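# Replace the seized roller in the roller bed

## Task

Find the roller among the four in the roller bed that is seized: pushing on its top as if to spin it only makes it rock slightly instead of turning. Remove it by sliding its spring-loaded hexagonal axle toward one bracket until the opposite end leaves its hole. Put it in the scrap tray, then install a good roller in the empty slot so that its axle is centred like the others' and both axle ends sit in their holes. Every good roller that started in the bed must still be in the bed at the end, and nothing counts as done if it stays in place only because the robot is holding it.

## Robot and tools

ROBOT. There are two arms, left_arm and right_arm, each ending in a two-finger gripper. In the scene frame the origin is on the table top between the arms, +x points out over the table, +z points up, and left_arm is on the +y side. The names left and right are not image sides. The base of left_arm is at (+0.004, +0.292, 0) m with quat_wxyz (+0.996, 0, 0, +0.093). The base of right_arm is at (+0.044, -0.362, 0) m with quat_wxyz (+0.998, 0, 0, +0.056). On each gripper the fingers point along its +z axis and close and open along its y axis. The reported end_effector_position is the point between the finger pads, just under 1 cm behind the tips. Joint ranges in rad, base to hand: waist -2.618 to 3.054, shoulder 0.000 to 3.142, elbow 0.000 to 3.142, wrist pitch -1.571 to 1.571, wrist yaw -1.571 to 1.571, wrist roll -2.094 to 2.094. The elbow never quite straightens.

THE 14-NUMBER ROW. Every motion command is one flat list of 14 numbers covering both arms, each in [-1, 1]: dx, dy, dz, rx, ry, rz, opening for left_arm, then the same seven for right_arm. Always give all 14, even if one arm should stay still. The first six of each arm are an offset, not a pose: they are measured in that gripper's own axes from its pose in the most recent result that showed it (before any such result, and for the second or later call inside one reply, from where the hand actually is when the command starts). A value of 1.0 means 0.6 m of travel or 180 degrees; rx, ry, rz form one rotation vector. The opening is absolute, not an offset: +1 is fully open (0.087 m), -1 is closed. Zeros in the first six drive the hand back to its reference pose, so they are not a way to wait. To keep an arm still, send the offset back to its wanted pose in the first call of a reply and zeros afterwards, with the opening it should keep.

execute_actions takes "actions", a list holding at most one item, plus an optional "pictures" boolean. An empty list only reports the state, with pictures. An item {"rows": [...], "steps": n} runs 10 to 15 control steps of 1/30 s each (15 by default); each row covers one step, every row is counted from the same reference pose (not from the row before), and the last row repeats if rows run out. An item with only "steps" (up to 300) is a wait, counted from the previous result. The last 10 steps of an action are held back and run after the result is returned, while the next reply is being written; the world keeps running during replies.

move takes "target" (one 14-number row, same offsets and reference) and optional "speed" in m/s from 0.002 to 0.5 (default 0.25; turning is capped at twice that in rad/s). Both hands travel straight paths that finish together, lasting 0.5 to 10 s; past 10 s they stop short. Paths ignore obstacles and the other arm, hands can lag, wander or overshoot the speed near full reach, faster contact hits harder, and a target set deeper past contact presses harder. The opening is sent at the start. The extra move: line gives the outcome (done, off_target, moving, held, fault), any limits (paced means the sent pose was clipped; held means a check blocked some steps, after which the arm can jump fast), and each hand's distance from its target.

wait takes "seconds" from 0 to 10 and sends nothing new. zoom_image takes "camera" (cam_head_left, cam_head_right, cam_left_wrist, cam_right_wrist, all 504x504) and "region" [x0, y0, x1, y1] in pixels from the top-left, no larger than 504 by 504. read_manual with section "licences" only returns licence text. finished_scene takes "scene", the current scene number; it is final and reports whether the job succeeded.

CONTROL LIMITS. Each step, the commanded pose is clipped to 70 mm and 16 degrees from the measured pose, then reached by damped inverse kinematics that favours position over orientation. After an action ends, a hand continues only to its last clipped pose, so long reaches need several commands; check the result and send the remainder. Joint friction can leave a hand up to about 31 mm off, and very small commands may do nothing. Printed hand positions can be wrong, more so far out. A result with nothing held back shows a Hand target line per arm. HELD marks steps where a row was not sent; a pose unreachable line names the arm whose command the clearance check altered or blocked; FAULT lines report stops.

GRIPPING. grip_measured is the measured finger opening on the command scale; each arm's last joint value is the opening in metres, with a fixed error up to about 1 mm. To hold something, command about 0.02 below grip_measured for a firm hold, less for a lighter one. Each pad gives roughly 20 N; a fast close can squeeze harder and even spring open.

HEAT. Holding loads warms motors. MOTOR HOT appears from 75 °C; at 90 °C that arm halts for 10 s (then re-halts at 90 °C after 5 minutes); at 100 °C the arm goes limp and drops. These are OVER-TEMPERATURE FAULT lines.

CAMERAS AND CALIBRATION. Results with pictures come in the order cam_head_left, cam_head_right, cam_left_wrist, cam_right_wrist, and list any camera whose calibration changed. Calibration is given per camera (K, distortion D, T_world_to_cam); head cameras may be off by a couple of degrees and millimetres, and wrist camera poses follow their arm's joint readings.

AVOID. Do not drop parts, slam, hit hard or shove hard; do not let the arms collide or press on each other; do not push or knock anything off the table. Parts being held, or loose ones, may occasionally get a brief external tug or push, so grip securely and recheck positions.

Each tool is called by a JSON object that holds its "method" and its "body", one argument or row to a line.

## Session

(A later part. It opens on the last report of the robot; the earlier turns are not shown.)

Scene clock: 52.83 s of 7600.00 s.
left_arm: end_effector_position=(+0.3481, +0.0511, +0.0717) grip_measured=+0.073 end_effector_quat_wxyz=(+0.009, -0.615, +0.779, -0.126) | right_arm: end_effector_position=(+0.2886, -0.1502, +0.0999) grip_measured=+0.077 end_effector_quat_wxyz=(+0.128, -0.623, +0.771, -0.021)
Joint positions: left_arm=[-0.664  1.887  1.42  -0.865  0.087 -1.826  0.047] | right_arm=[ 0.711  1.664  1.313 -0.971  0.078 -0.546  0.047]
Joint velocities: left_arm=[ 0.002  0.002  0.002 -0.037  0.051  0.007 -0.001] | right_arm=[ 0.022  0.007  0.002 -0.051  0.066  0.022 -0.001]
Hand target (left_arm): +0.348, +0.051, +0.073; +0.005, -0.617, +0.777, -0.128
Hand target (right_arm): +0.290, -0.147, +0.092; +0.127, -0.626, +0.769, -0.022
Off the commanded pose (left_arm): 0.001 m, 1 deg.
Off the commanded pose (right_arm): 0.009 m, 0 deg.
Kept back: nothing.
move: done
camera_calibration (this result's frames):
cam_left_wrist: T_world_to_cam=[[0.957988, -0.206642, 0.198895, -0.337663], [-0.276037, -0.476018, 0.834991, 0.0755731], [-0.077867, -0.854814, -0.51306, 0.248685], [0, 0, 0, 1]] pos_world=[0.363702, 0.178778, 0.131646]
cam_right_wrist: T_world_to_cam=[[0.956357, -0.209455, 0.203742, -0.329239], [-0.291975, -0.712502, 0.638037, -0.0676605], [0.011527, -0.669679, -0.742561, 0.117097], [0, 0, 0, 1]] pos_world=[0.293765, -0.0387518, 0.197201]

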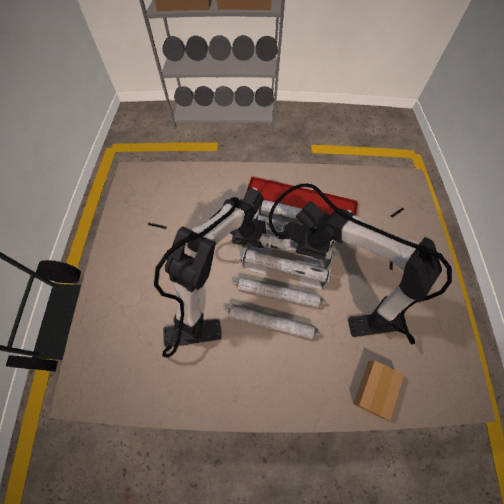

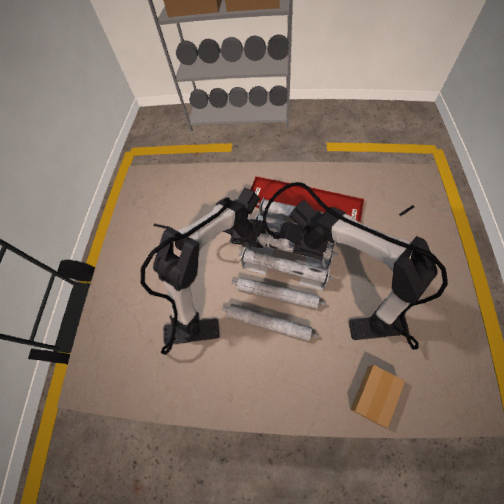

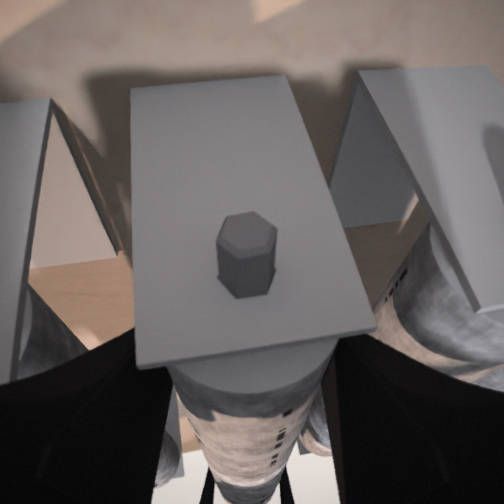

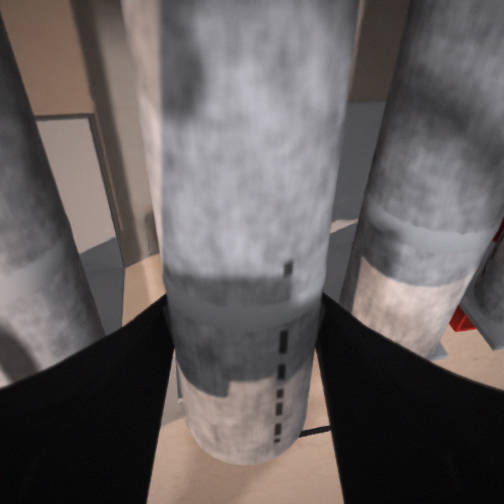

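{"method": "move", "body": {
  "target": [0,0,0.01,0,0,0,0.03,0,0.004,0.025,0,0,0,0.03],
  "speed": 0.02
}}

{"method": "move", "body": {
  "target": [0,0,0,0,0,0,0.03,0,0,0,0,0,0,0.45]
}}

{"method": "move", "body": {
  "target": [0,0,0,0,0,0,0.03,0,0,-0.13,0,0,0,0.45],
  "speed": 0.12
}}

{"method": "move", "body": {
  "target": [0,0,0,0,0,0,0.03,0.14,0,-0.03,0,0,0.5,-0.3],
  "speed": 0.3
}}

Scene clock: 54.37 s of 7600.00 s.
left_arm: end_effector_position=(+0.3484, +0.0526, +0.0703) grip_measured=+0.073 end_effector_quat_wxyz=(+0.013, -0.614, +0.780, -0.123) | right_arm: end_effector_position=(+0.2889, -0.1491, +0.0941) grip_measured=+0.077 end_effector_quat_wxyz=(+0.131, -0.622, +0.772, -0.019)
Joint positions: left_arm=[-0.665  1.889  1.42  -0.866  0.077 -1.822  0.047] | right_arm=[ 0.711  1.664  1.289 -0.94   0.075 -0.542  0.047]
Joint velocities: left_arm=[-0.012  0.012  0.002 -0.037  0.007 -0.007 -0.001] | right_arm=[ 0.002  0.027 -0.032  0.051  0.007 -0.037 -0.001]
Hand target (left_arm): +0.349, +0.050, +0.066; +0.009, -0.615, +0.779, -0.126
Hand target (right_arm): +0.290, -0.148, +0.085; +0.128, -0.623, +0.771, -0.021
Off the commanded pose (left_arm): 0.005 m, 1 deg.
Off the commanded pose (right_arm): 0.009 m, 0 deg.
Kept back: nothing.
move: done
camera_calibration (this result's frames):
cam_left_wrist: T_world_to_cam=[[0.957031, -0.210752, 0.199189, -0.336845], [-0.279273, -0.484852, 0.82881, 0.0795965], [-0.0780962, -0.848824, -0.522875, 0.249709], [0, 0, 0, 1]] pos_world=[0.364101, 0.179561, 0.131692]
cam_right_wrist: T_world_to_cam=[[0.95527, -0.213589, 0.204546, -0.328441], [-0.295505, -0.716706, 0.631672, -0.0620455], [0.0116813, -0.663862, -0.747764, 0.114837], [0, 0, 0, 1]] pos_world=[0.294074, -0.0383839, 0.192245]

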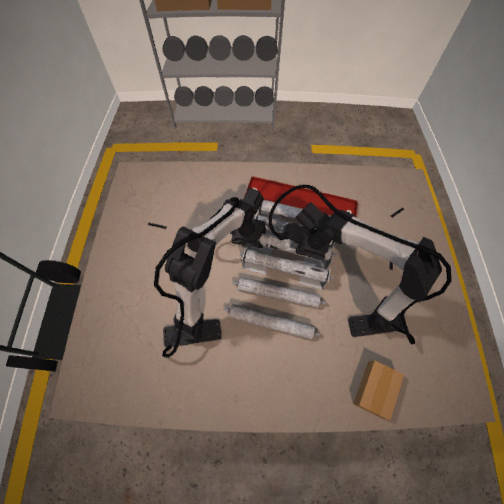

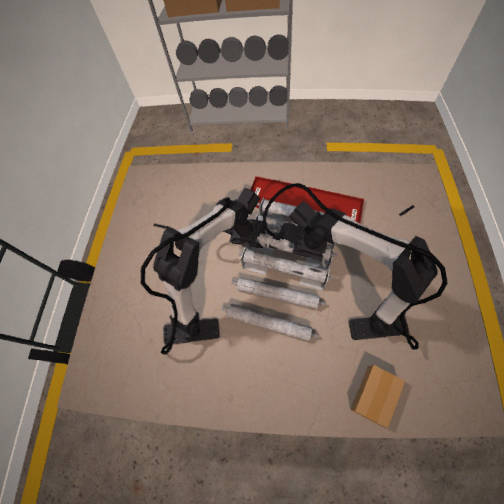

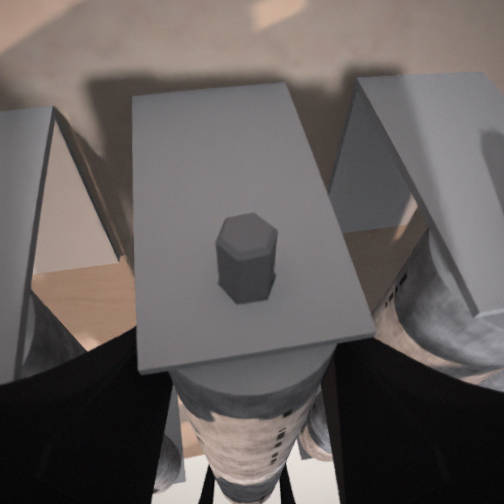

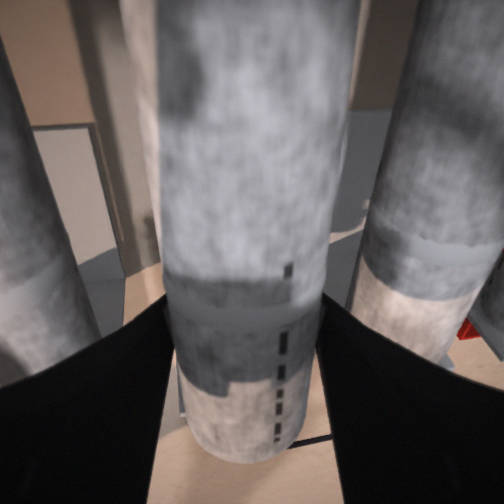

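Scene clock: 54.87 s of 7600.00 s.
left_arm: end_effector_position=(+0.3484, +0.0528, +0.0702) grip_measured=+0.073 end_effector_quat_wxyz=(+0.013, -0.614, +0.780, -0.122) | right_arm: end_effector_position=(+0.2889, -0.1491, +0.0941) grip_measured=+0.450 end_effector_quat_wxyz=(+0.131, -0.622, +0.772, -0.019)
Joint positions: left_arm=[-0.665  1.889  1.42  -0.866  0.076 -1.822  0.047] | right_arm=[ 0.711  1.664  1.289 -0.94   0.075 -0.542  0.063]
Joint velocities: left_arm=[-0.002 -0.002 -0.007 -0.007  0.007  0.022 -0.   ] | right_arm=[ 0.002  0.012  0.012 -0.051 -0.022  0.081 -0.   ]
Hand target (left_arm): +0.348, +0.053, +0.070; +0.013, -0.614, +0.780, -0.123
Hand target (right_arm): +0.289, -0.149, +0.094; +0.131, -0.622, +0.772, -0.019
Off the commanded pose (left_arm): 0.000 m, 0 deg.
Off the commanded pose (right_arm): 0.000 m, 0 deg.
Kept back: nothing.
move: done
camera_calibration (this result's frames):
cam_left_wrist: T_world_to_cam=[[0.957067, -0.210748, 0.199016, -0.33679], [-0.27919, -0.485592, 0.828404, 0.0797606], [-0.0779434, -0.848402, -0.523583, 0.249778], [0, 0, 0, 1]] pos_world=[0.364067, 0.179666, 0.131732]
cam_right_wrist: T_world_to_cam=[[0.95527, -0.213589, 0.204546, -0.328441], [-0.295505, -0.716706, 0.631672, -0.0620455], [0.0116813, -0.663862, -0.747764, 0.114837], [0, 0, 0, 1]] pos_world=[0.294074, -0.0383839, 0.192245]

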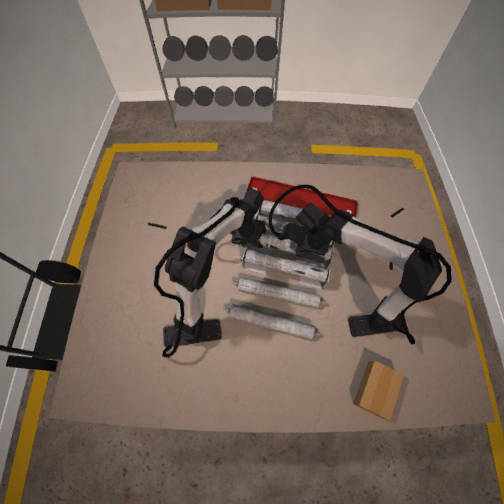

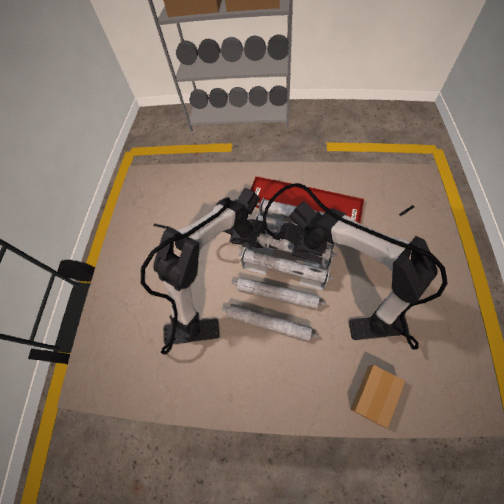

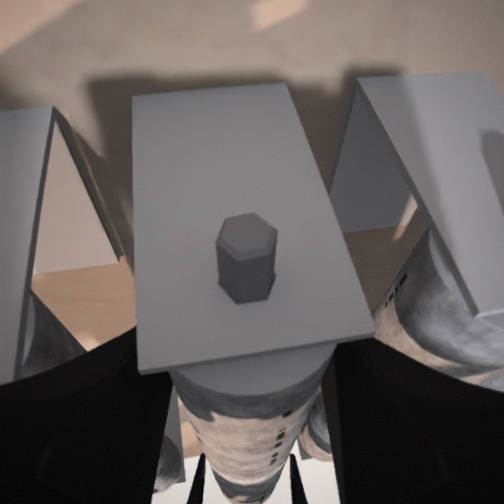

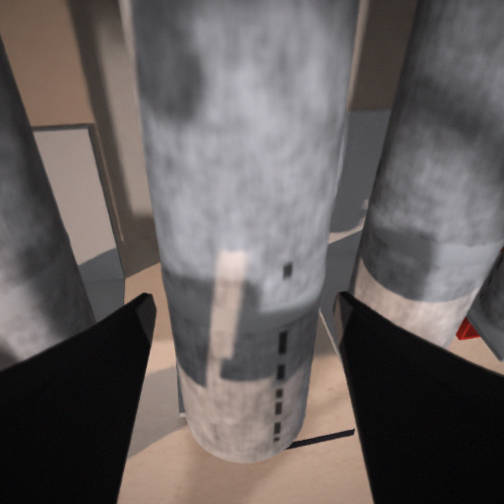

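Scene clock: 56.10 s of 7600.00 s.
left_arm: end_effector_position=(+0.3484, +0.0528, +0.0702) grip_measured=+0.073 end_effector_quat_wxyz=(+0.013, -0.614, +0.780, -0.122) | right_arm: end_effector_position=(+0.2750, -0.1635, +0.1622) grip_measured=+0.450 end_effector_quat_wxyz=(+0.125, -0.618, +0.776, -0.019)
Joint positions: left_arm=[-0.665  1.889  1.42  -0.866  0.076 -1.822  0.047] | right_arm=[ 0.711  1.6    1.494 -1.222  0.075 -0.531  0.063]
Joint velocities: left_arm=[-0.022  0.002  0.002 -0.066 -0.081  0.022 -0.001] | right_arm=[ 0.002  0.022  0.012  0.051  0.007  0.051 -0.001]
Hand target (left_arm): +0.348, +0.053, +0.070; +0.013, -0.614, +0.780, -0.122
Hand target (right_arm): +0.271, -0.161, +0.169; +0.132, -0.622, +0.772, -0.019
Off the commanded pose (left_arm): 0.000 m, 0 deg.
Off the commanded pose (right_arm): 0.009 m, 1 deg.
Kept back: nothing.
move: done
camera_calibration (this result's frames):
cam_left_wrist: T_world_to_cam=[[0.957067, -0.210748, 0.199016, -0.33679], [-0.27919, -0.485592, 0.828404, 0.0797606], [-0.0779434, -0.848402, -0.523583, 0.249778], [0, 0, 0, 1]] pos_world=[0.364067, 0.179666, 0.131732]
cam_right_wrist: T_world_to_cam=[[0.955014, -0.222072, 0.196551, -0.332234], [-0.296549, -0.709287, 0.639508, -0.119291], [-0.00260521, -0.669027, -0.743234, 0.158735], [0, 0, 0, 1]] pos_world=[0.282326, -0.0521935, 0.259566]

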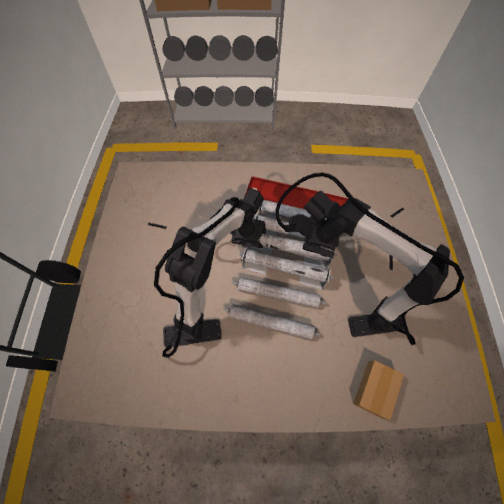

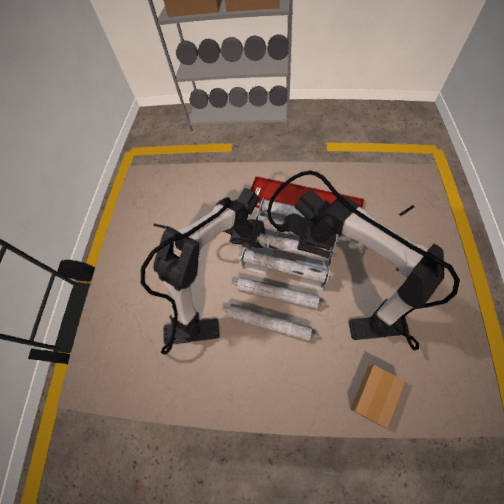

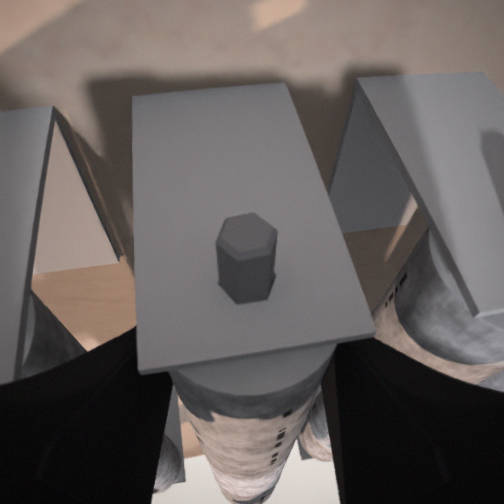

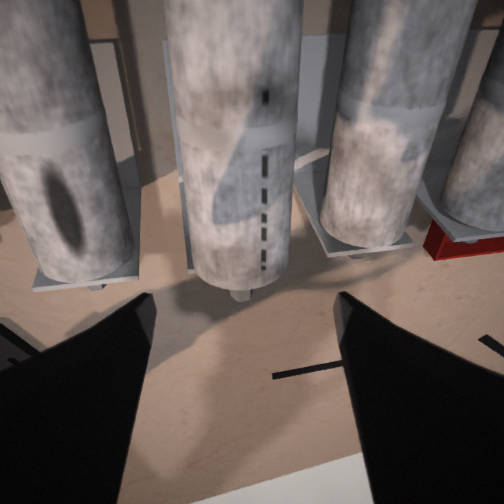

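Scene clock: 59.27 s of 7600.00 s.
left_arm: end_effector_position=(+0.3484, +0.0528, +0.0702) grip_measured=+0.073 end_effector_quat_wxyz=(+0.013, -0.614, +0.780, -0.122) | right_arm: end_effector_position=(+0.2572, -0.2408, +0.1644) grip_measured=-0.300 end_effector_quat_wxyz=(+0.107, +0.102, +0.986, +0.075)
Joint positions: left_arm=[-0.665  1.889  1.42  -0.866  0.076 -1.822  0.047] | right_arm=[ 0.288  1.356  1.283 -1.238 -0.029  0.611  0.031]
Joint velocities: left_arm=[ 0.007  0.002  0.002 -0.037 -0.022 -0.066  0.   ] | right_arm=[ 0.012 -0.017  0.007  0.007 -0.022  0.007  0.   ]
Hand target (left_arm): +0.348, +0.053, +0.070; +0.013, -0.614, +0.780, -0.122
Hand target (right_arm): +0.251, -0.245, +0.162; +0.099, +0.111, +0.986, +0.075
Off the commanded pose (left_arm): 0.000 m, 0 deg.
Off the commanded pose (right_arm): 0.007 m, 1 deg.
Kept back: nothing.
move: done
camera_calibration (this result's frames):
cam_left_wrist: T_world_to_cam=[[0.957067, -0.210748, 0.199016, -0.33679], [-0.27919, -0.485592, 0.828404, 0.0797606], [-0.0779434, -0.848402, -0.523583, 0.249778], [0, 0, 0, 1]] pos_world=[0.364067, 0.179666, 0.131732]
cam_right_wrist: T_world_to_cam=[[-0.174177, -0.971962, -0.157966, -0.164603], [-0.781971, 0.0390267, 0.622091, 0.127161], [-0.598484, 0.231879, -0.766844, 0.482646], [0, 0, 0, 1]] pos_world=[0.359622, -0.276866, 0.265006]

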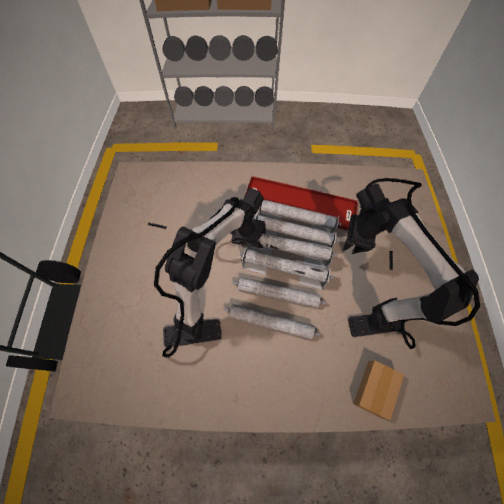

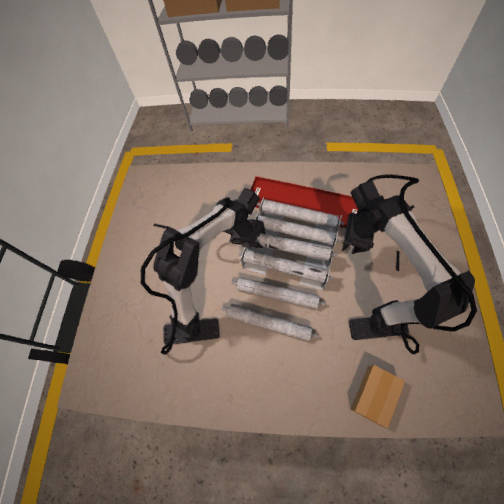

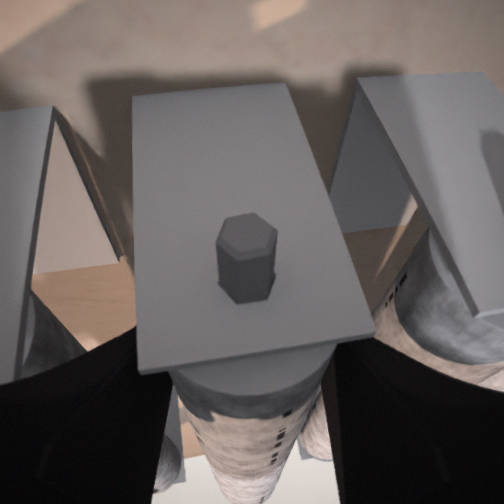

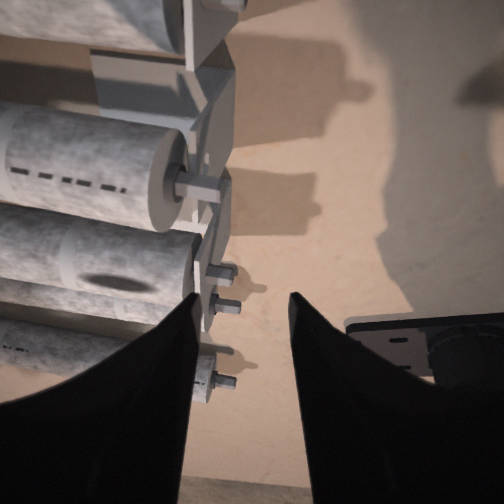

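{"method": "move", "body": {
  "target": [0,0,0,0,0,0,0.03,0.029,0.005,0.03,-0.141,-0.017,0.468,-0.3],
  "speed": 0.3
}}

Scene clock: 63.67 s of 7600.00 s.
left_arm: end_effector_position=(+0.3484, +0.0528, +0.0702) grip_measured=+0.073 end_effector_quat_wxyz=(+0.013, -0.614, +0.780, -0.122) | right_arm: end_effector_position=(+0.2504, -0.2301, +0.1450) grip_measured=-0.300 end_effector_quat_wxyz=(+0.068, +0.708, +0.626, +0.320)
Joint positions: left_arm=[-0.665  1.889  1.42  -0.866  0.076 -1.822  0.047] | right_arm=[ 0.233  0.73   0.636 -0.818 -0.103  2.075  0.031]
Joint velocities: left_arm=[-0.007 -0.002  0.007 -0.007 -0.007  0.037 -0.   ] | right_arm=[ 0.002 -0.012 -0.012 -0.051 -0.007  0.037  0.001]
Hand target (left_arm): +0.348, +0.053, +0.070; +0.013, -0.614, +0.780, -0.122
Hand target (right_arm): +0.247, -0.230, +0.141; +0.070, +0.707, +0.627, +0.320
Off the commanded pose (left_arm): 0.000 m, 0 deg.
Off the commanded pose (right_arm): 0.006 m, 0 deg.
joint sent to its limit (right arm) — the command would take joint 6 (wrist roll) past its upper limit, so that joint was sent only as far as its limit.
Kept back: nothing.
move: done
camera_calibration (this result's frames):
cam_left_wrist: T_world_to_cam=[[0.957067, -0.210748, 0.199016, -0.33679], [-0.27919, -0.485592, 0.828404, 0.0797606], [-0.0779434, -0.848402, -0.523583, 0.249778], [0, 0, 0, 1]] pos_world=[0.364067, 0.179666, 0.131732]
cam_right_wrist: T_world_to_cam=[[-0.848121, 0.190452, -0.494388, 0.326545], [-0.409436, 0.356604, 0.839759, 0.081666], [0.336235, 0.914637, -0.224465, 0.305679], [0, 0, 0, 1]] pos_world=[0.207607, -0.370899, 0.161475]

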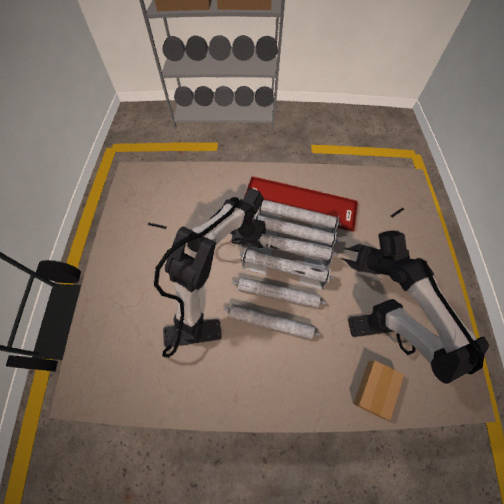

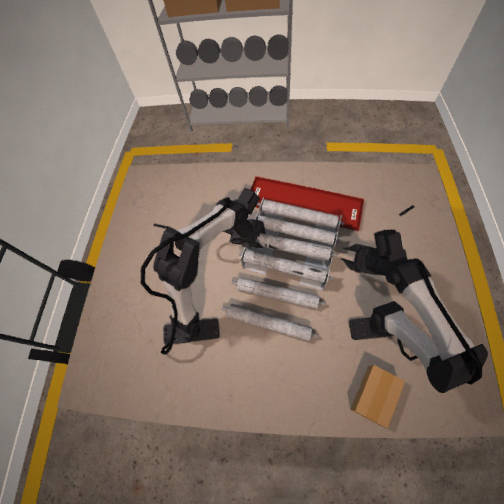

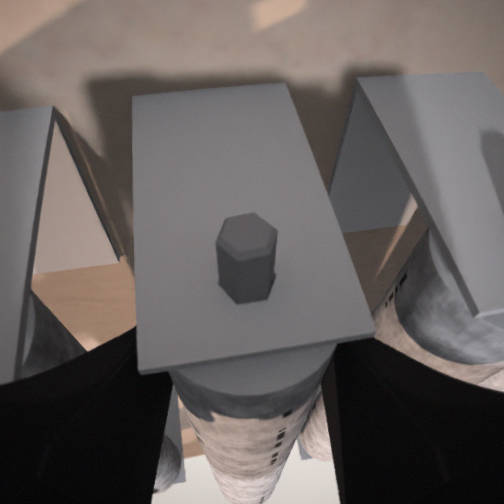

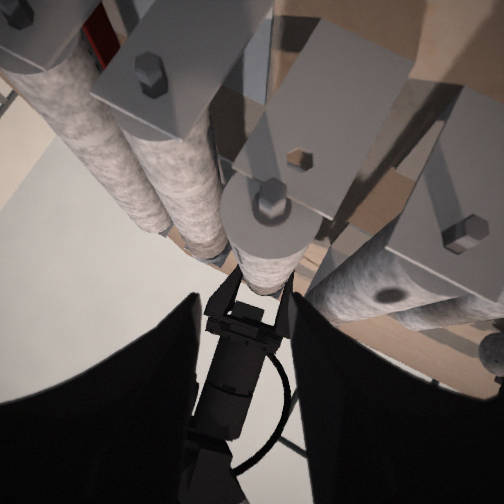

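{"method": "move", "body": {
  "target": [0,0,0,0,0,0,0.03,-0.008,-0.022,0.085,0,0,0,-0.3],
  "speed": 0.05
}}

Scene clock: 65.57 s of 7600.00 s.
left_arm: end_effector_position=(+0.3484, +0.0528, +0.0702) grip_measured=+0.073 end_effector_quat_wxyz=(+0.013, -0.614, +0.780, -0.122) | right_arm: end_effector_position=(+0.2713, -0.2174, +0.1111) grip_measured=-0.300 end_effector_quat_wxyz=(+0.072, +0.697, +0.628, +0.337)
Joint positions: left_arm=[-0.665  1.889  1.42  -0.866  0.076 -1.822  0.047] | right_arm=[ 0.253  0.816  0.496 -0.552 -0.102  2.078  0.031]
Joint velocities: left_arm=[ 0.017  0.002  0.002  0.037 -0.037 -0.022 -0.001] | right_arm=[ 0.007  0.007  0.007  0.022 -0.022  0.051  0.001]
Hand target (left_arm): +0.348, +0.053, +0.070; +0.013, -0.614, +0.780, -0.122
Hand target (right_arm): +0.267, -0.217, +0.098; +0.065, +0.701, +0.634, +0.321
Off the commanded pose (left_arm): 0.000 m, 0 deg.
Off the commanded pose (right_arm): 0.015 m, 2 deg.
joint sent to its limit (right arm) — the command would take joint 6 (wrist roll) past its upper limit, so that joint was sent only as far as its limit.
Kept back: nothing.
move: off_target (right_arm)
camera_calibration (this result's frames):
cam_left_wrist: T_world_to_cam=[[0.957067, -0.210748, 0.199016, -0.33679], [-0.27919, -0.485592, 0.828404, 0.0797606], [-0.0779434, -0.848402, -0.523583, 0.249778], [0, 0, 0, 1]] pos_world=[0.364067, 0.179666, 0.131732]
cam_right_wrist: T_world_to_cam=[[-0.832785, 0.183728, -0.52222, 0.322519], [-0.445518, 0.337518, 0.829214, 0.120957], [0.328608, 0.923215, -0.199225, 0.280569], [0, 0, 0, 1]] pos_world=[0.23028, -0.359106, 0.124024]

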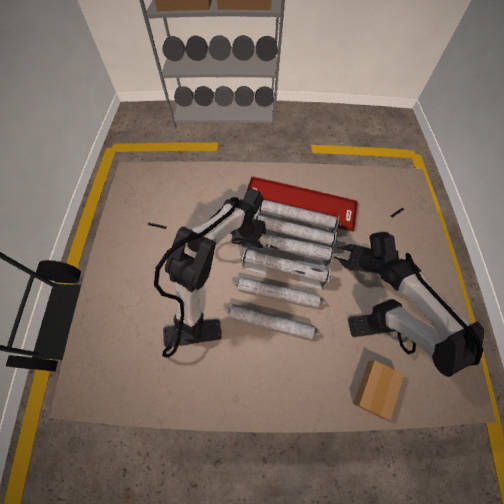

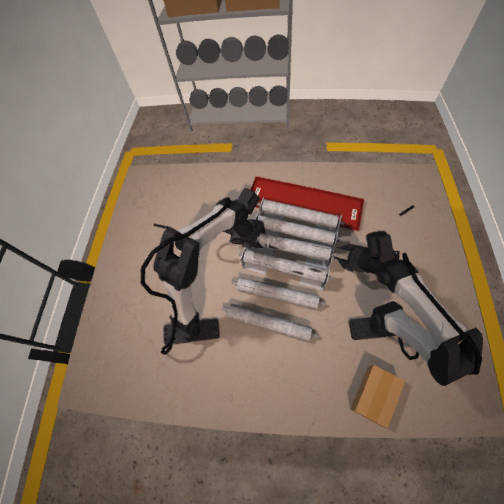

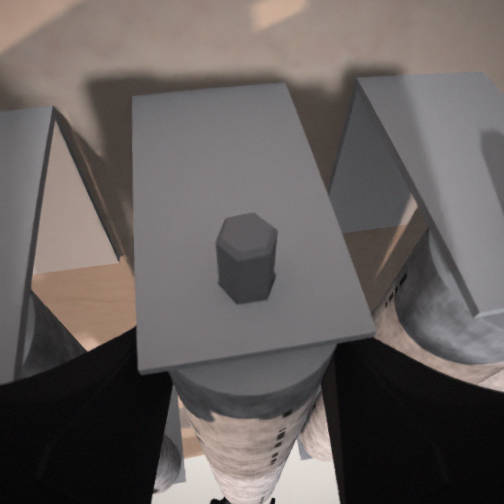

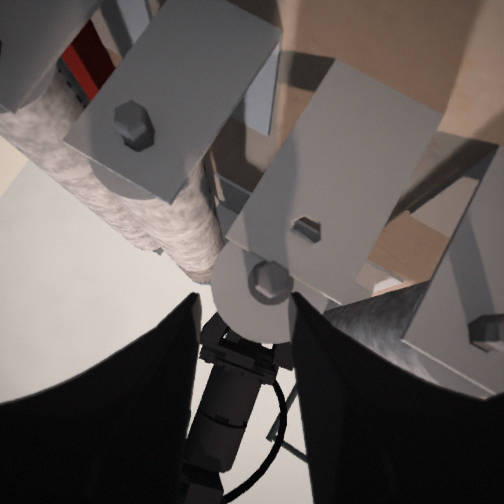

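{"method": "move", "body": {
  "target": [0,0,0,0,0,0,0.03,-0.013,-0.032,0.03,0,0,0,-0.3],
  "speed": 0.03
}}

Scene clock: 67.03 s of 7600.00 s.
left_arm: end_effector_position=(+0.3484, +0.0528, +0.0702) grip_measured=+0.073 end_effector_quat_wxyz=(+0.013, -0.614, +0.780, -0.122) | right_arm: end_effector_position=(+0.2697, -0.2156, +0.0924) grip_measured=-0.300 end_effector_quat_wxyz=(+0.072, +0.693, +0.630, +0.344)
Joint positions: left_arm=[-0.665  1.889  1.42  -0.866  0.076 -1.822  0.047] | right_arm=[ 0.26   0.816  0.412 -0.455 -0.105  2.078  0.031]
Joint velocities: left_arm=[ 0.002  0.012 -0.007 -0.007 -0.037  0.022 -0.001] | right_arm=[ 0.017 -0.017 -0.012  0.095 -0.037  0.022  0.   ]
Hand target (left_arm): +0.348, +0.053, +0.070; +0.013, -0.614, +0.780, -0.122
Hand target (right_arm): +0.266, -0.215, +0.084; +0.070, +0.693, +0.633, +0.338
Off the commanded pose (left_arm): 0.000 m, 0 deg.
Off the commanded pose (right_arm): 0.009 m, 1 deg.
joint sent to its limit (right arm) — the command would take joint 6 (wrist roll) past its upper limit, so that joint was sent only as far as its limit.
Kept back: nothing.
move: done
camera_calibration (this result's frames):
cam_left_wrist: T_world_to_cam=[[0.957067, -0.210748, 0.199016, -0.33679], [-0.27919, -0.485592, 0.828404, 0.0797606], [-0.0779434, -0.848402, -0.523583, 0.249778], [0, 0, 0, 1]] pos_world=[0.364067, 0.179666, 0.131732]
cam_right_wrist: T_world_to_cam=[[-0.828399, 0.180755, -0.530172, 0.310034], [-0.457386, 0.328096, 0.82653, 0.136591], [0.323347, 0.92719, -0.189119, 0.277018], [0, 0, 0, 1]] pos_world=[0.229734, -0.357703, 0.103864]

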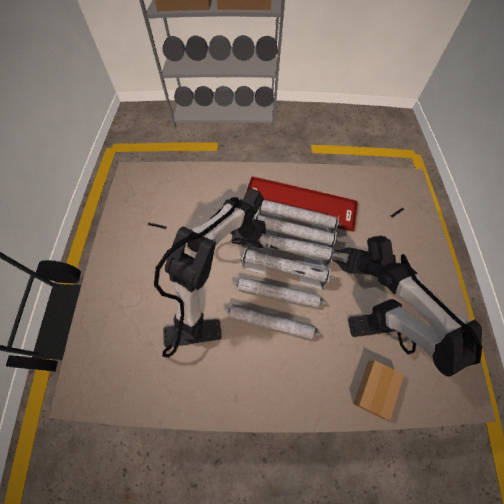

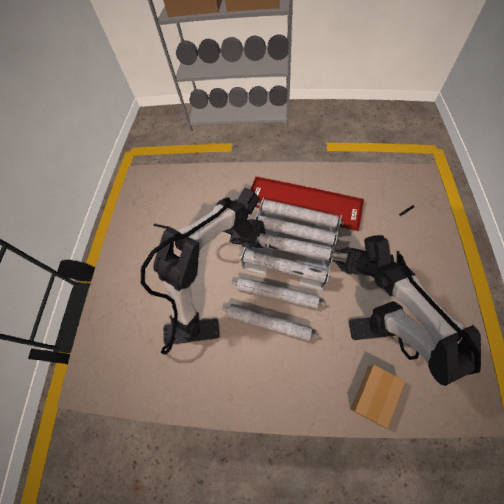

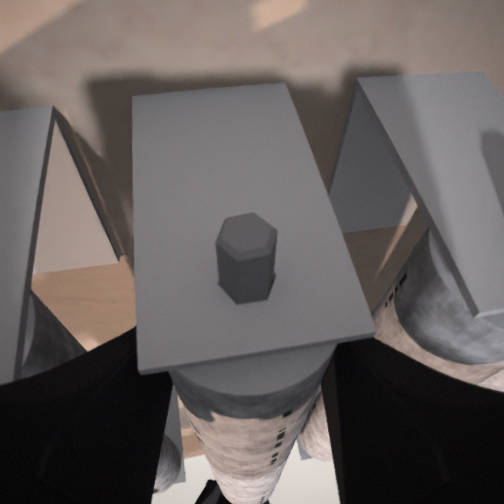

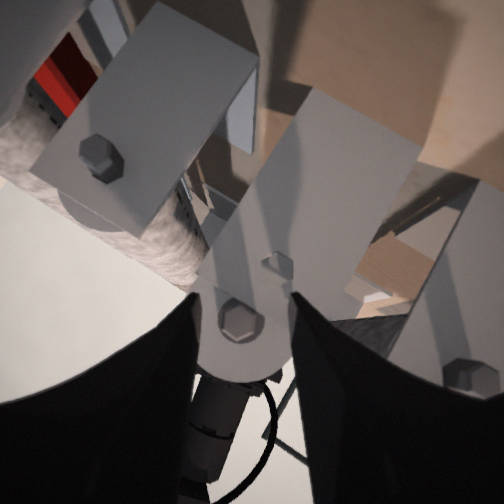

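{"method": "move", "body": {
  "target": [0,0,0,0,0,0,0.03,0,0,0,0,0,0,-0.85]
}}

{"method": "execute_actions", "body": {
  "actions": [
    {"rows":[[0,-0.002,-0.01,0,0,0,0.03,-0.017,0,-0.01,0,0,0,-0.85],[0.003,-0.004,-0.02,0,0,0,0.03,-0.03,0,-0.018,0,0,0,-0.85],[0.003,-0.004,-0.02,0,0,0,0.03,-0.043,0,-0.026,0,-0.01,0,-0.85],[0.003,-0.004,-0.02,0,0,0,0.03,-0.056,0,-0.033,0,-0.02,0,-0.85],[0.003,-0.004,-0.02,0,0,0,0.03,-0.069,0,-0.041,0,-0.03,0,-0.85],[0.003,-0.004,-0.02,0,0,0,0.03,-0.082,0,-0.048,0,-0.04,0,-0.85],[0.003,-0.004,-0.02,0,0,0,0.03,-0.093,0.003,-0.055,0,-0.05,0,-0.85]],"steps":15}
  ]
}}

{"method": "wait", "body": {
  "seconds": 0.4
}}

Scene clock: 68.63 s of 7600.00 s.
left_arm: end_effector_position=(+0.3484, +0.0528, +0.0702) grip_measured=+0.073 end_effector_quat_wxyz=(+0.013, -0.614, +0.780, -0.122) | right_arm: end_effector_position=(+0.2711, -0.2153, +0.0938) grip_measured=-0.770 end_effector_quat_wxyz=(+0.073, +0.692, +0.629, +0.347)
Joint positions: left_arm=[-0.665  1.889  1.42  -0.866  0.076 -1.822  0.047] | right_arm=[ 0.26   0.816  0.412 -0.447 -0.103  2.078  0.01 ]
Joint velocities: left_arm=[-0.022  0.007  0.007  0.081 -0.066  0.007  0.   ] | right_arm=[ 0.002 -0.007  0.007  0.022  0.037 -0.007 -0.001]
Hand target (left_arm): +0.348, +0.053, +0.070; +0.013, -0.614, +0.780, -0.122
Hand target (right_arm): +0.270, -0.216, +0.092; +0.072, +0.693, +0.630, +0.344
Off the commanded pose (left_arm): 0.000 m, 0 deg.
Off the commanded pose (right_arm): 0.002 m, 0 deg.
Kept back: nothing.
move: done
camera_calibration (this result's frames):
cam_left_wrist: T_world_to_cam=[[0.957067, -0.210748, 0.199016, -0.33679], [-0.27919, -0.485592, 0.828404, 0.0797606], [-0.0779434, -0.848402, -0.523583, 0.249778], [0, 0, 0, 1]] pos_world=[0.364067, 0.179666, 0.131732]
cam_right_wrist: T_world_to_cam=[[-0.824117, 0.182502, -0.536213, 0.311628], [-0.463555, 0.326698, 0.823641, 0.137635], [0.325496, 0.927341, -0.184638, 0.275547], [0, 0, 0, 1]] pos_world=[0.23093, -0.357364, 0.104614]

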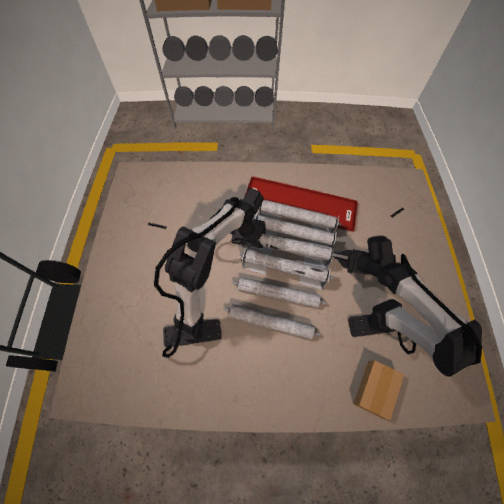

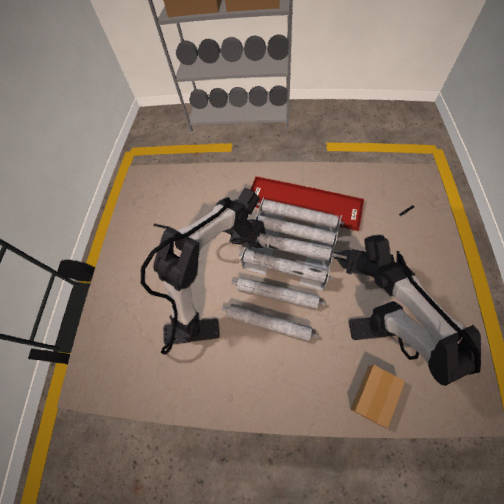

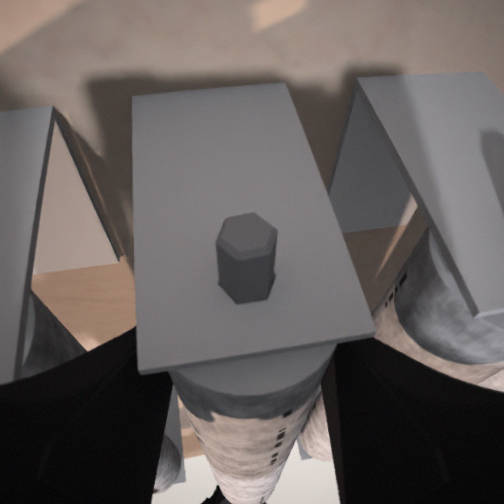

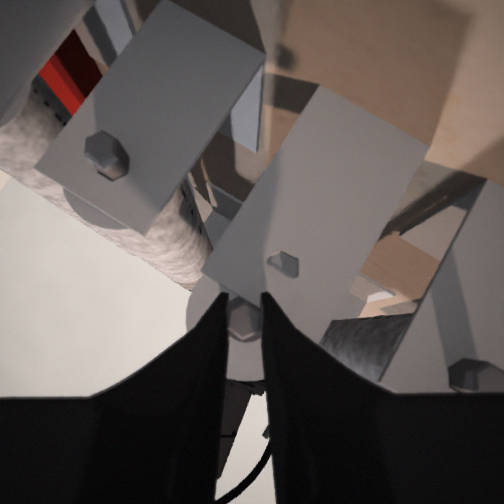

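Scene clock: 68.80 s of 7600.00 s.
left_arm: end_effector_position=(+0.3474, +0.0502, +0.0711) grip_measured=+0.073 end_effector_quat_wxyz=(+0.012, -0.612, +0.781, -0.124) | right_arm: end_effector_position=(+0.2672, -0.2264, +0.0961) grip_measured=-0.770 end_effector_quat_wxyz=(+0.066, +0.691, +0.630, +0.349)
Joint positions: left_arm=[-0.671  1.889  1.422 -0.867  0.078 -1.824  0.047] | right_arm=[ 0.171  0.779  0.412 -0.497 -0.177  2.014  0.01 ]
Joint velocities: left_arm=[-0.007  0.007  0.002 -0.007 -0.11   0.007 -0.   ] | right_arm=[-0.564 -0.393 -0.012 -0.535 -0.242 -0.432 -0.   ]
Steps of this call (steps 1 to 5: the first 5 steps of this action). Readings (end_effector_position):
1: left_arm (+0.3482, +0.0529, +0.0701) | right_arm (+0.2711, -0.2159, +0.0940)
2: left_arm (+0.3479, +0.0524, +0.0703) | right_arm (+0.2704, -0.2170, +0.0947)
4: left_arm (+0.3474, +0.0503, +0.0711) | right_arm (+0.2684, -0.2224, +0.0961)
5: the state above

Scene clock: 69.53 s of 7600.00 s.
left_arm: end_effector_position=(+0.3407, +0.0482, +0.0707) grip_measured=+0.073 end_effector_quat_wxyz=(+0.001, -0.610, +0.783, -0.118) | right_arm: end_effector_position=(+0.2557, -0.2396, +0.1007) grip_measured=-0.770 end_effector_quat_wxyz=(+0.061, +0.683, +0.643, +0.341)
Joint positions: left_arm=[-0.676  1.889  1.422 -0.886  0.094 -1.824  0.047] | right_arm=[ 0.07   0.726  0.435 -0.612 -0.254  1.902  0.01 ]
Joint velocities: left_arm=[ 0.002  0.017 -0.007 -0.037  0.051 -0.051  0.001] | right_arm=[-0.012 -0.002  0.012 -0.037 -0.051  0.022 -0.   ]
Hand target (left_arm): +0.348, +0.053, +0.083; +0.013, -0.614, +0.780, -0.123
Hand target (right_arm): +0.256, -0.272, +0.095; +0.117, +0.716, +0.623, +0.293
Off the commanded pose (left_arm): 0.015 m, 2 deg.
Off the commanded pose (right_arm): 0.039 m, 10 deg.
Kept back: nothing.
Steps of this call (steps 1 to 10: the last 10 steps of your previous action; steps 11 to 22: nothing new was sent). Readings (end_effector_position):
1: left_arm (+0.3473, +0.0502, +0.0711) | right_arm (+0.2660, -0.2305, +0.0961)
2: left_arm (+0.3472, +0.0503, +0.0711) | right_arm (+0.2647, -0.2352, +0.0962)
4: left_arm (+0.3454, +0.0508, +0.0707) | right_arm (+0.2616, -0.2380, +0.0982)
8: left_arm (+0.3418, +0.0479, +0.0709) | right_arm (+0.2574, -0.2401, +0.1001)
22: the state above
camera_calibration (this result's frames):
cam_left_wrist: T_world_to_cam=[[0.958773, -0.221621, 0.17787, -0.32906], [-0.265478, -0.475268, 0.838834, 0.0690075], [-0.101367, -0.851472, -0.51451, 0.253014], [0, 0, 0, 1]] pos_world=[0.359462, 0.175304, 0.130822]
cam_right_wrist: T_world_to_cam=[[-0.841253, 0.149349, -0.519604, 0.301853], [-0.459407, 0.309207, 0.832668, 0.126615], [0.285023, 0.939194, -0.19151, 0.31821], [0, 0, 0, 1]] pos_world=[0.221406, -0.383093, 0.112356]

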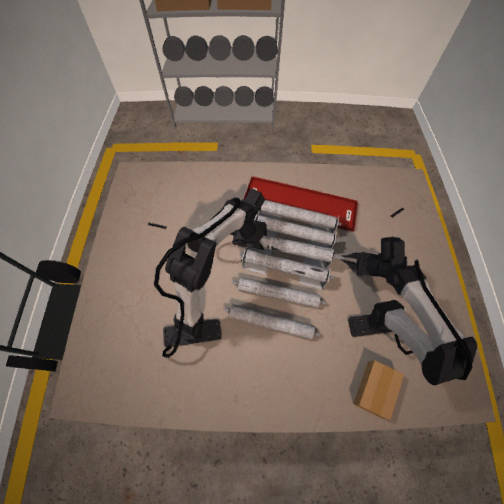

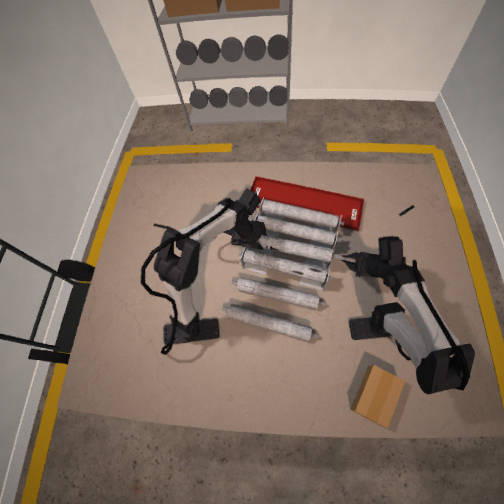

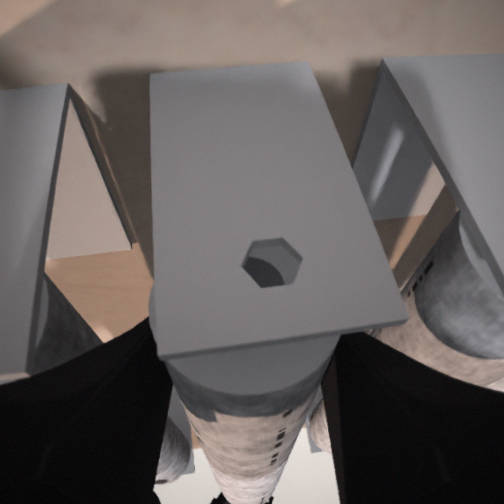

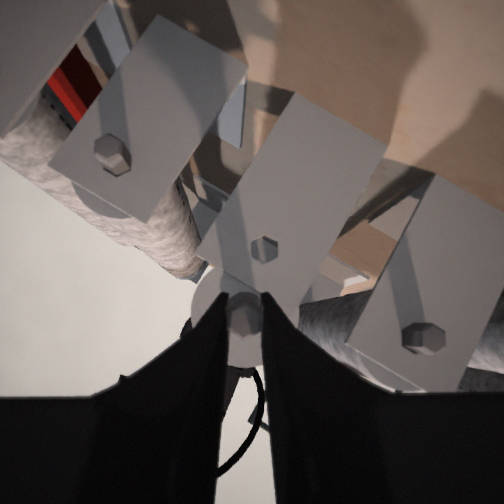

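{"method": "execute_actions", "body": {
  "actions": [
    {"rows":[[0,-0.016,-0.025,0,0,0,0.03,-0.042,0.008,-0.015,0,-0.04,0,-0.85],[0.002,-0.018,-0.033,0,0,0,0.03,-0.042,0.008,-0.015,0,-0.04,0,-0.85],[0.003,-0.02,-0.041,0,0,0,0.03,-0.042,0.008,-0.015,0,-0.04,0,-0.85],[0.005,-0.022,-0.049,0,0,0,0.03,-0.042,0.008,-0.015,0,-0.04,0,-0.85],[0.006,-0.024,-0.057,0,0,0,0.03,-0.042,0.008,-0.015,0,-0.04,0,-0.85],[0.008,-0.026,-0.065,0,0,0,0.03,-0.042,0.008,-0.015,0,-0.04,0,-0.85],[0.009,-0.027,-0.073,0,0,0,0.03,-0.042,0.008,-0.015,0,-0.04,0,-0.85],[0.01,-0.028,-0.08,0,0,0,0.03,-0.042,0.008,-0.015,0,-0.04,0,-0.85]],"steps":15}
  ]
}}

{"method": "wait", "body": {
  "seconds": 0.3
}}

Scene clock: 70.43 s of 7600.00 s.
left_arm: end_effector_position=(+0.3405, +0.0482, +0.0824) grip_measured=+0.073 end_effector_quat_wxyz=(-0.002, -0.606, +0.788, -0.109) | right_arm: end_effector_position=(+0.2528, -0.2393, +0.1035) grip_measured=-0.770 end_effector_quat_wxyz=(+0.055, +0.679, +0.649, +0.339)
Joint positions: left_arm=[-0.676  1.898  1.486 -0.961  0.094 -1.811  0.047] | right_arm=[ 0.06   0.726  0.451 -0.641 -0.271  1.883  0.01 ]
Joint velocities: left_arm=[-0.007 -0.002  0.462 -0.593  0.066 -0.007  0.001] | right_arm=[-0.076 -0.022  0.071 -0.11  -0.051 -0.11  -0.001]
Steps of this call (steps 1 to 22: nothing new was sent; steps 23 to 27: the first 5 steps of this action). Readings (end_effector_position):
23: left_arm (+0.3405, +0.0480, +0.0717) | right_arm (+0.2554, -0.2392, +0.1015)
24: left_arm (+0.3402, +0.0480, +0.0731) | right_arm (+0.2545, -0.2391, +0.1021)
26: left_arm (+0.3404, +0.0480, +0.0788) | right_arm (+0.2533, -0.2391, +0.1031)
27: the state above

Scene clock: 71.07 s of 7600.00 s.
left_arm: end_effector_position=(+0.3372, +0.0487, +0.1047) grip_measured=+0.073 end_effector_quat_wxyz=(-0.009, -0.607, +0.789, -0.099) | right_arm: end_effector_position=(+0.2522, -0.2410, +0.1059) grip_measured=-0.770 end_effector_quat_wxyz=(+0.054, +0.681, +0.648, +0.337)
Joint positions: left_arm=[-0.677  1.898  1.58  -1.08   0.098 -1.811  0.047] | right_arm=[ 0.048  0.726  0.464 -0.662 -0.279  1.874  0.01 ]
Joint velocities: left_arm=[-0.002 -0.012 -0.007 -0.037 -0.037 -0.022  0.   ] | right_arm=[-0.012  0.007  0.002  0.022 -0.022 -0.007 -0.   ]
Hand target (left_arm): +0.348, +0.048, +0.121; +0.001, -0.610, +0.783, -0.119
Hand target (right_arm): +0.256, -0.265, +0.100; +0.098, +0.702, +0.639, +0.298
Off the commanded pose (left_arm): 0.020 m, 3 deg.
Off the commanded pose (right_arm): 0.027 m, 8 deg.
Kept back: nothing.
Steps of this call (steps 1 to 10: the last 10 steps of your previous action; steps 11 to 19: nothing new was sent). Readings (end_effector_position):
1: left_arm (+0.3403, +0.0482, +0.0862) | right_arm (+0.2525, -0.2396, +0.1038)
2: left_arm (+0.3402, +0.0483, +0.0903) | right_arm (+0.2523, -0.2398, +0.1042)
4: left_arm (+0.3399, +0.0483, +0.0979) | right_arm (+0.2521, -0.2404, +0.1045)
8: left_arm (+0.3385, +0.0484, +0.1044) | right_arm (+0.2522, -0.2409, +0.1055)
19: the state above
camera_calibration (this result's frames):
cam_left_wrist: T_world_to_cam=[[0.961613, -0.238252, 0.136149, -0.327397], [-0.239766, -0.488191, 0.839155, 0.0317733], [-0.133464, -0.839586, -0.526576, 0.282089], [0, 0, 0, 1]] pos_world=[0.360096, 0.174347, 0.166453]
cam_right_wrist: T_world_to_cam=[[-0.850403, 0.13737, -0.507882, 0.299951], [-0.452257, 0.302402, 0.839057, 0.116944], [0.268846, 0.94323, -0.195037, 0.326995], [0, 0, 0, 1]] pos_world=[0.220057, -0.385, 0.117993]

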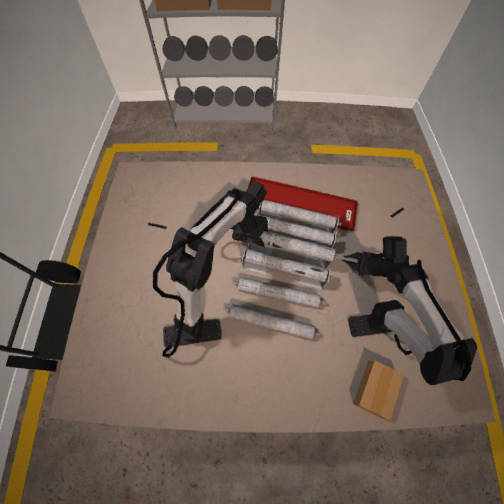

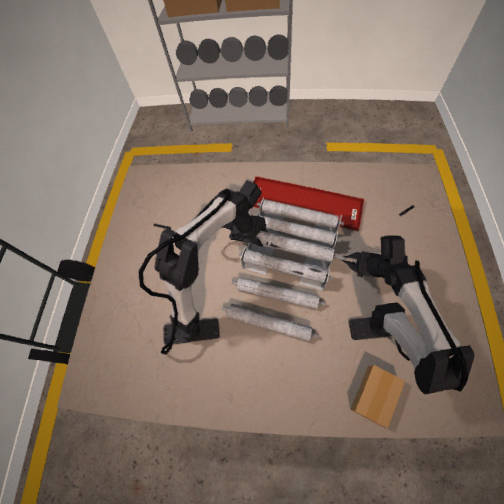

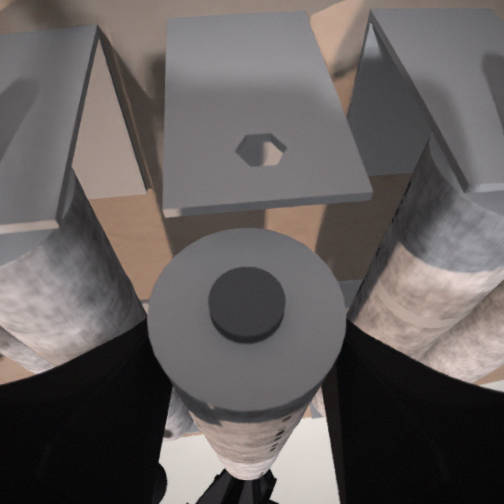

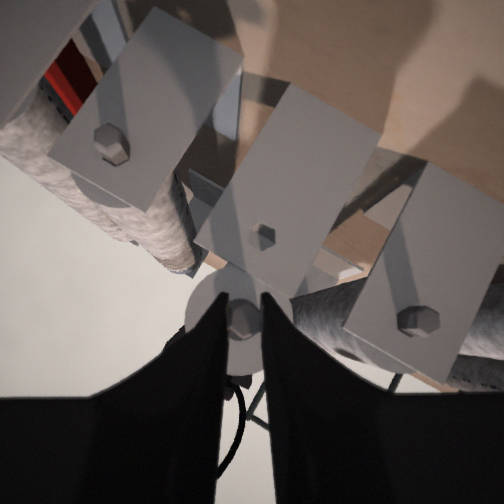

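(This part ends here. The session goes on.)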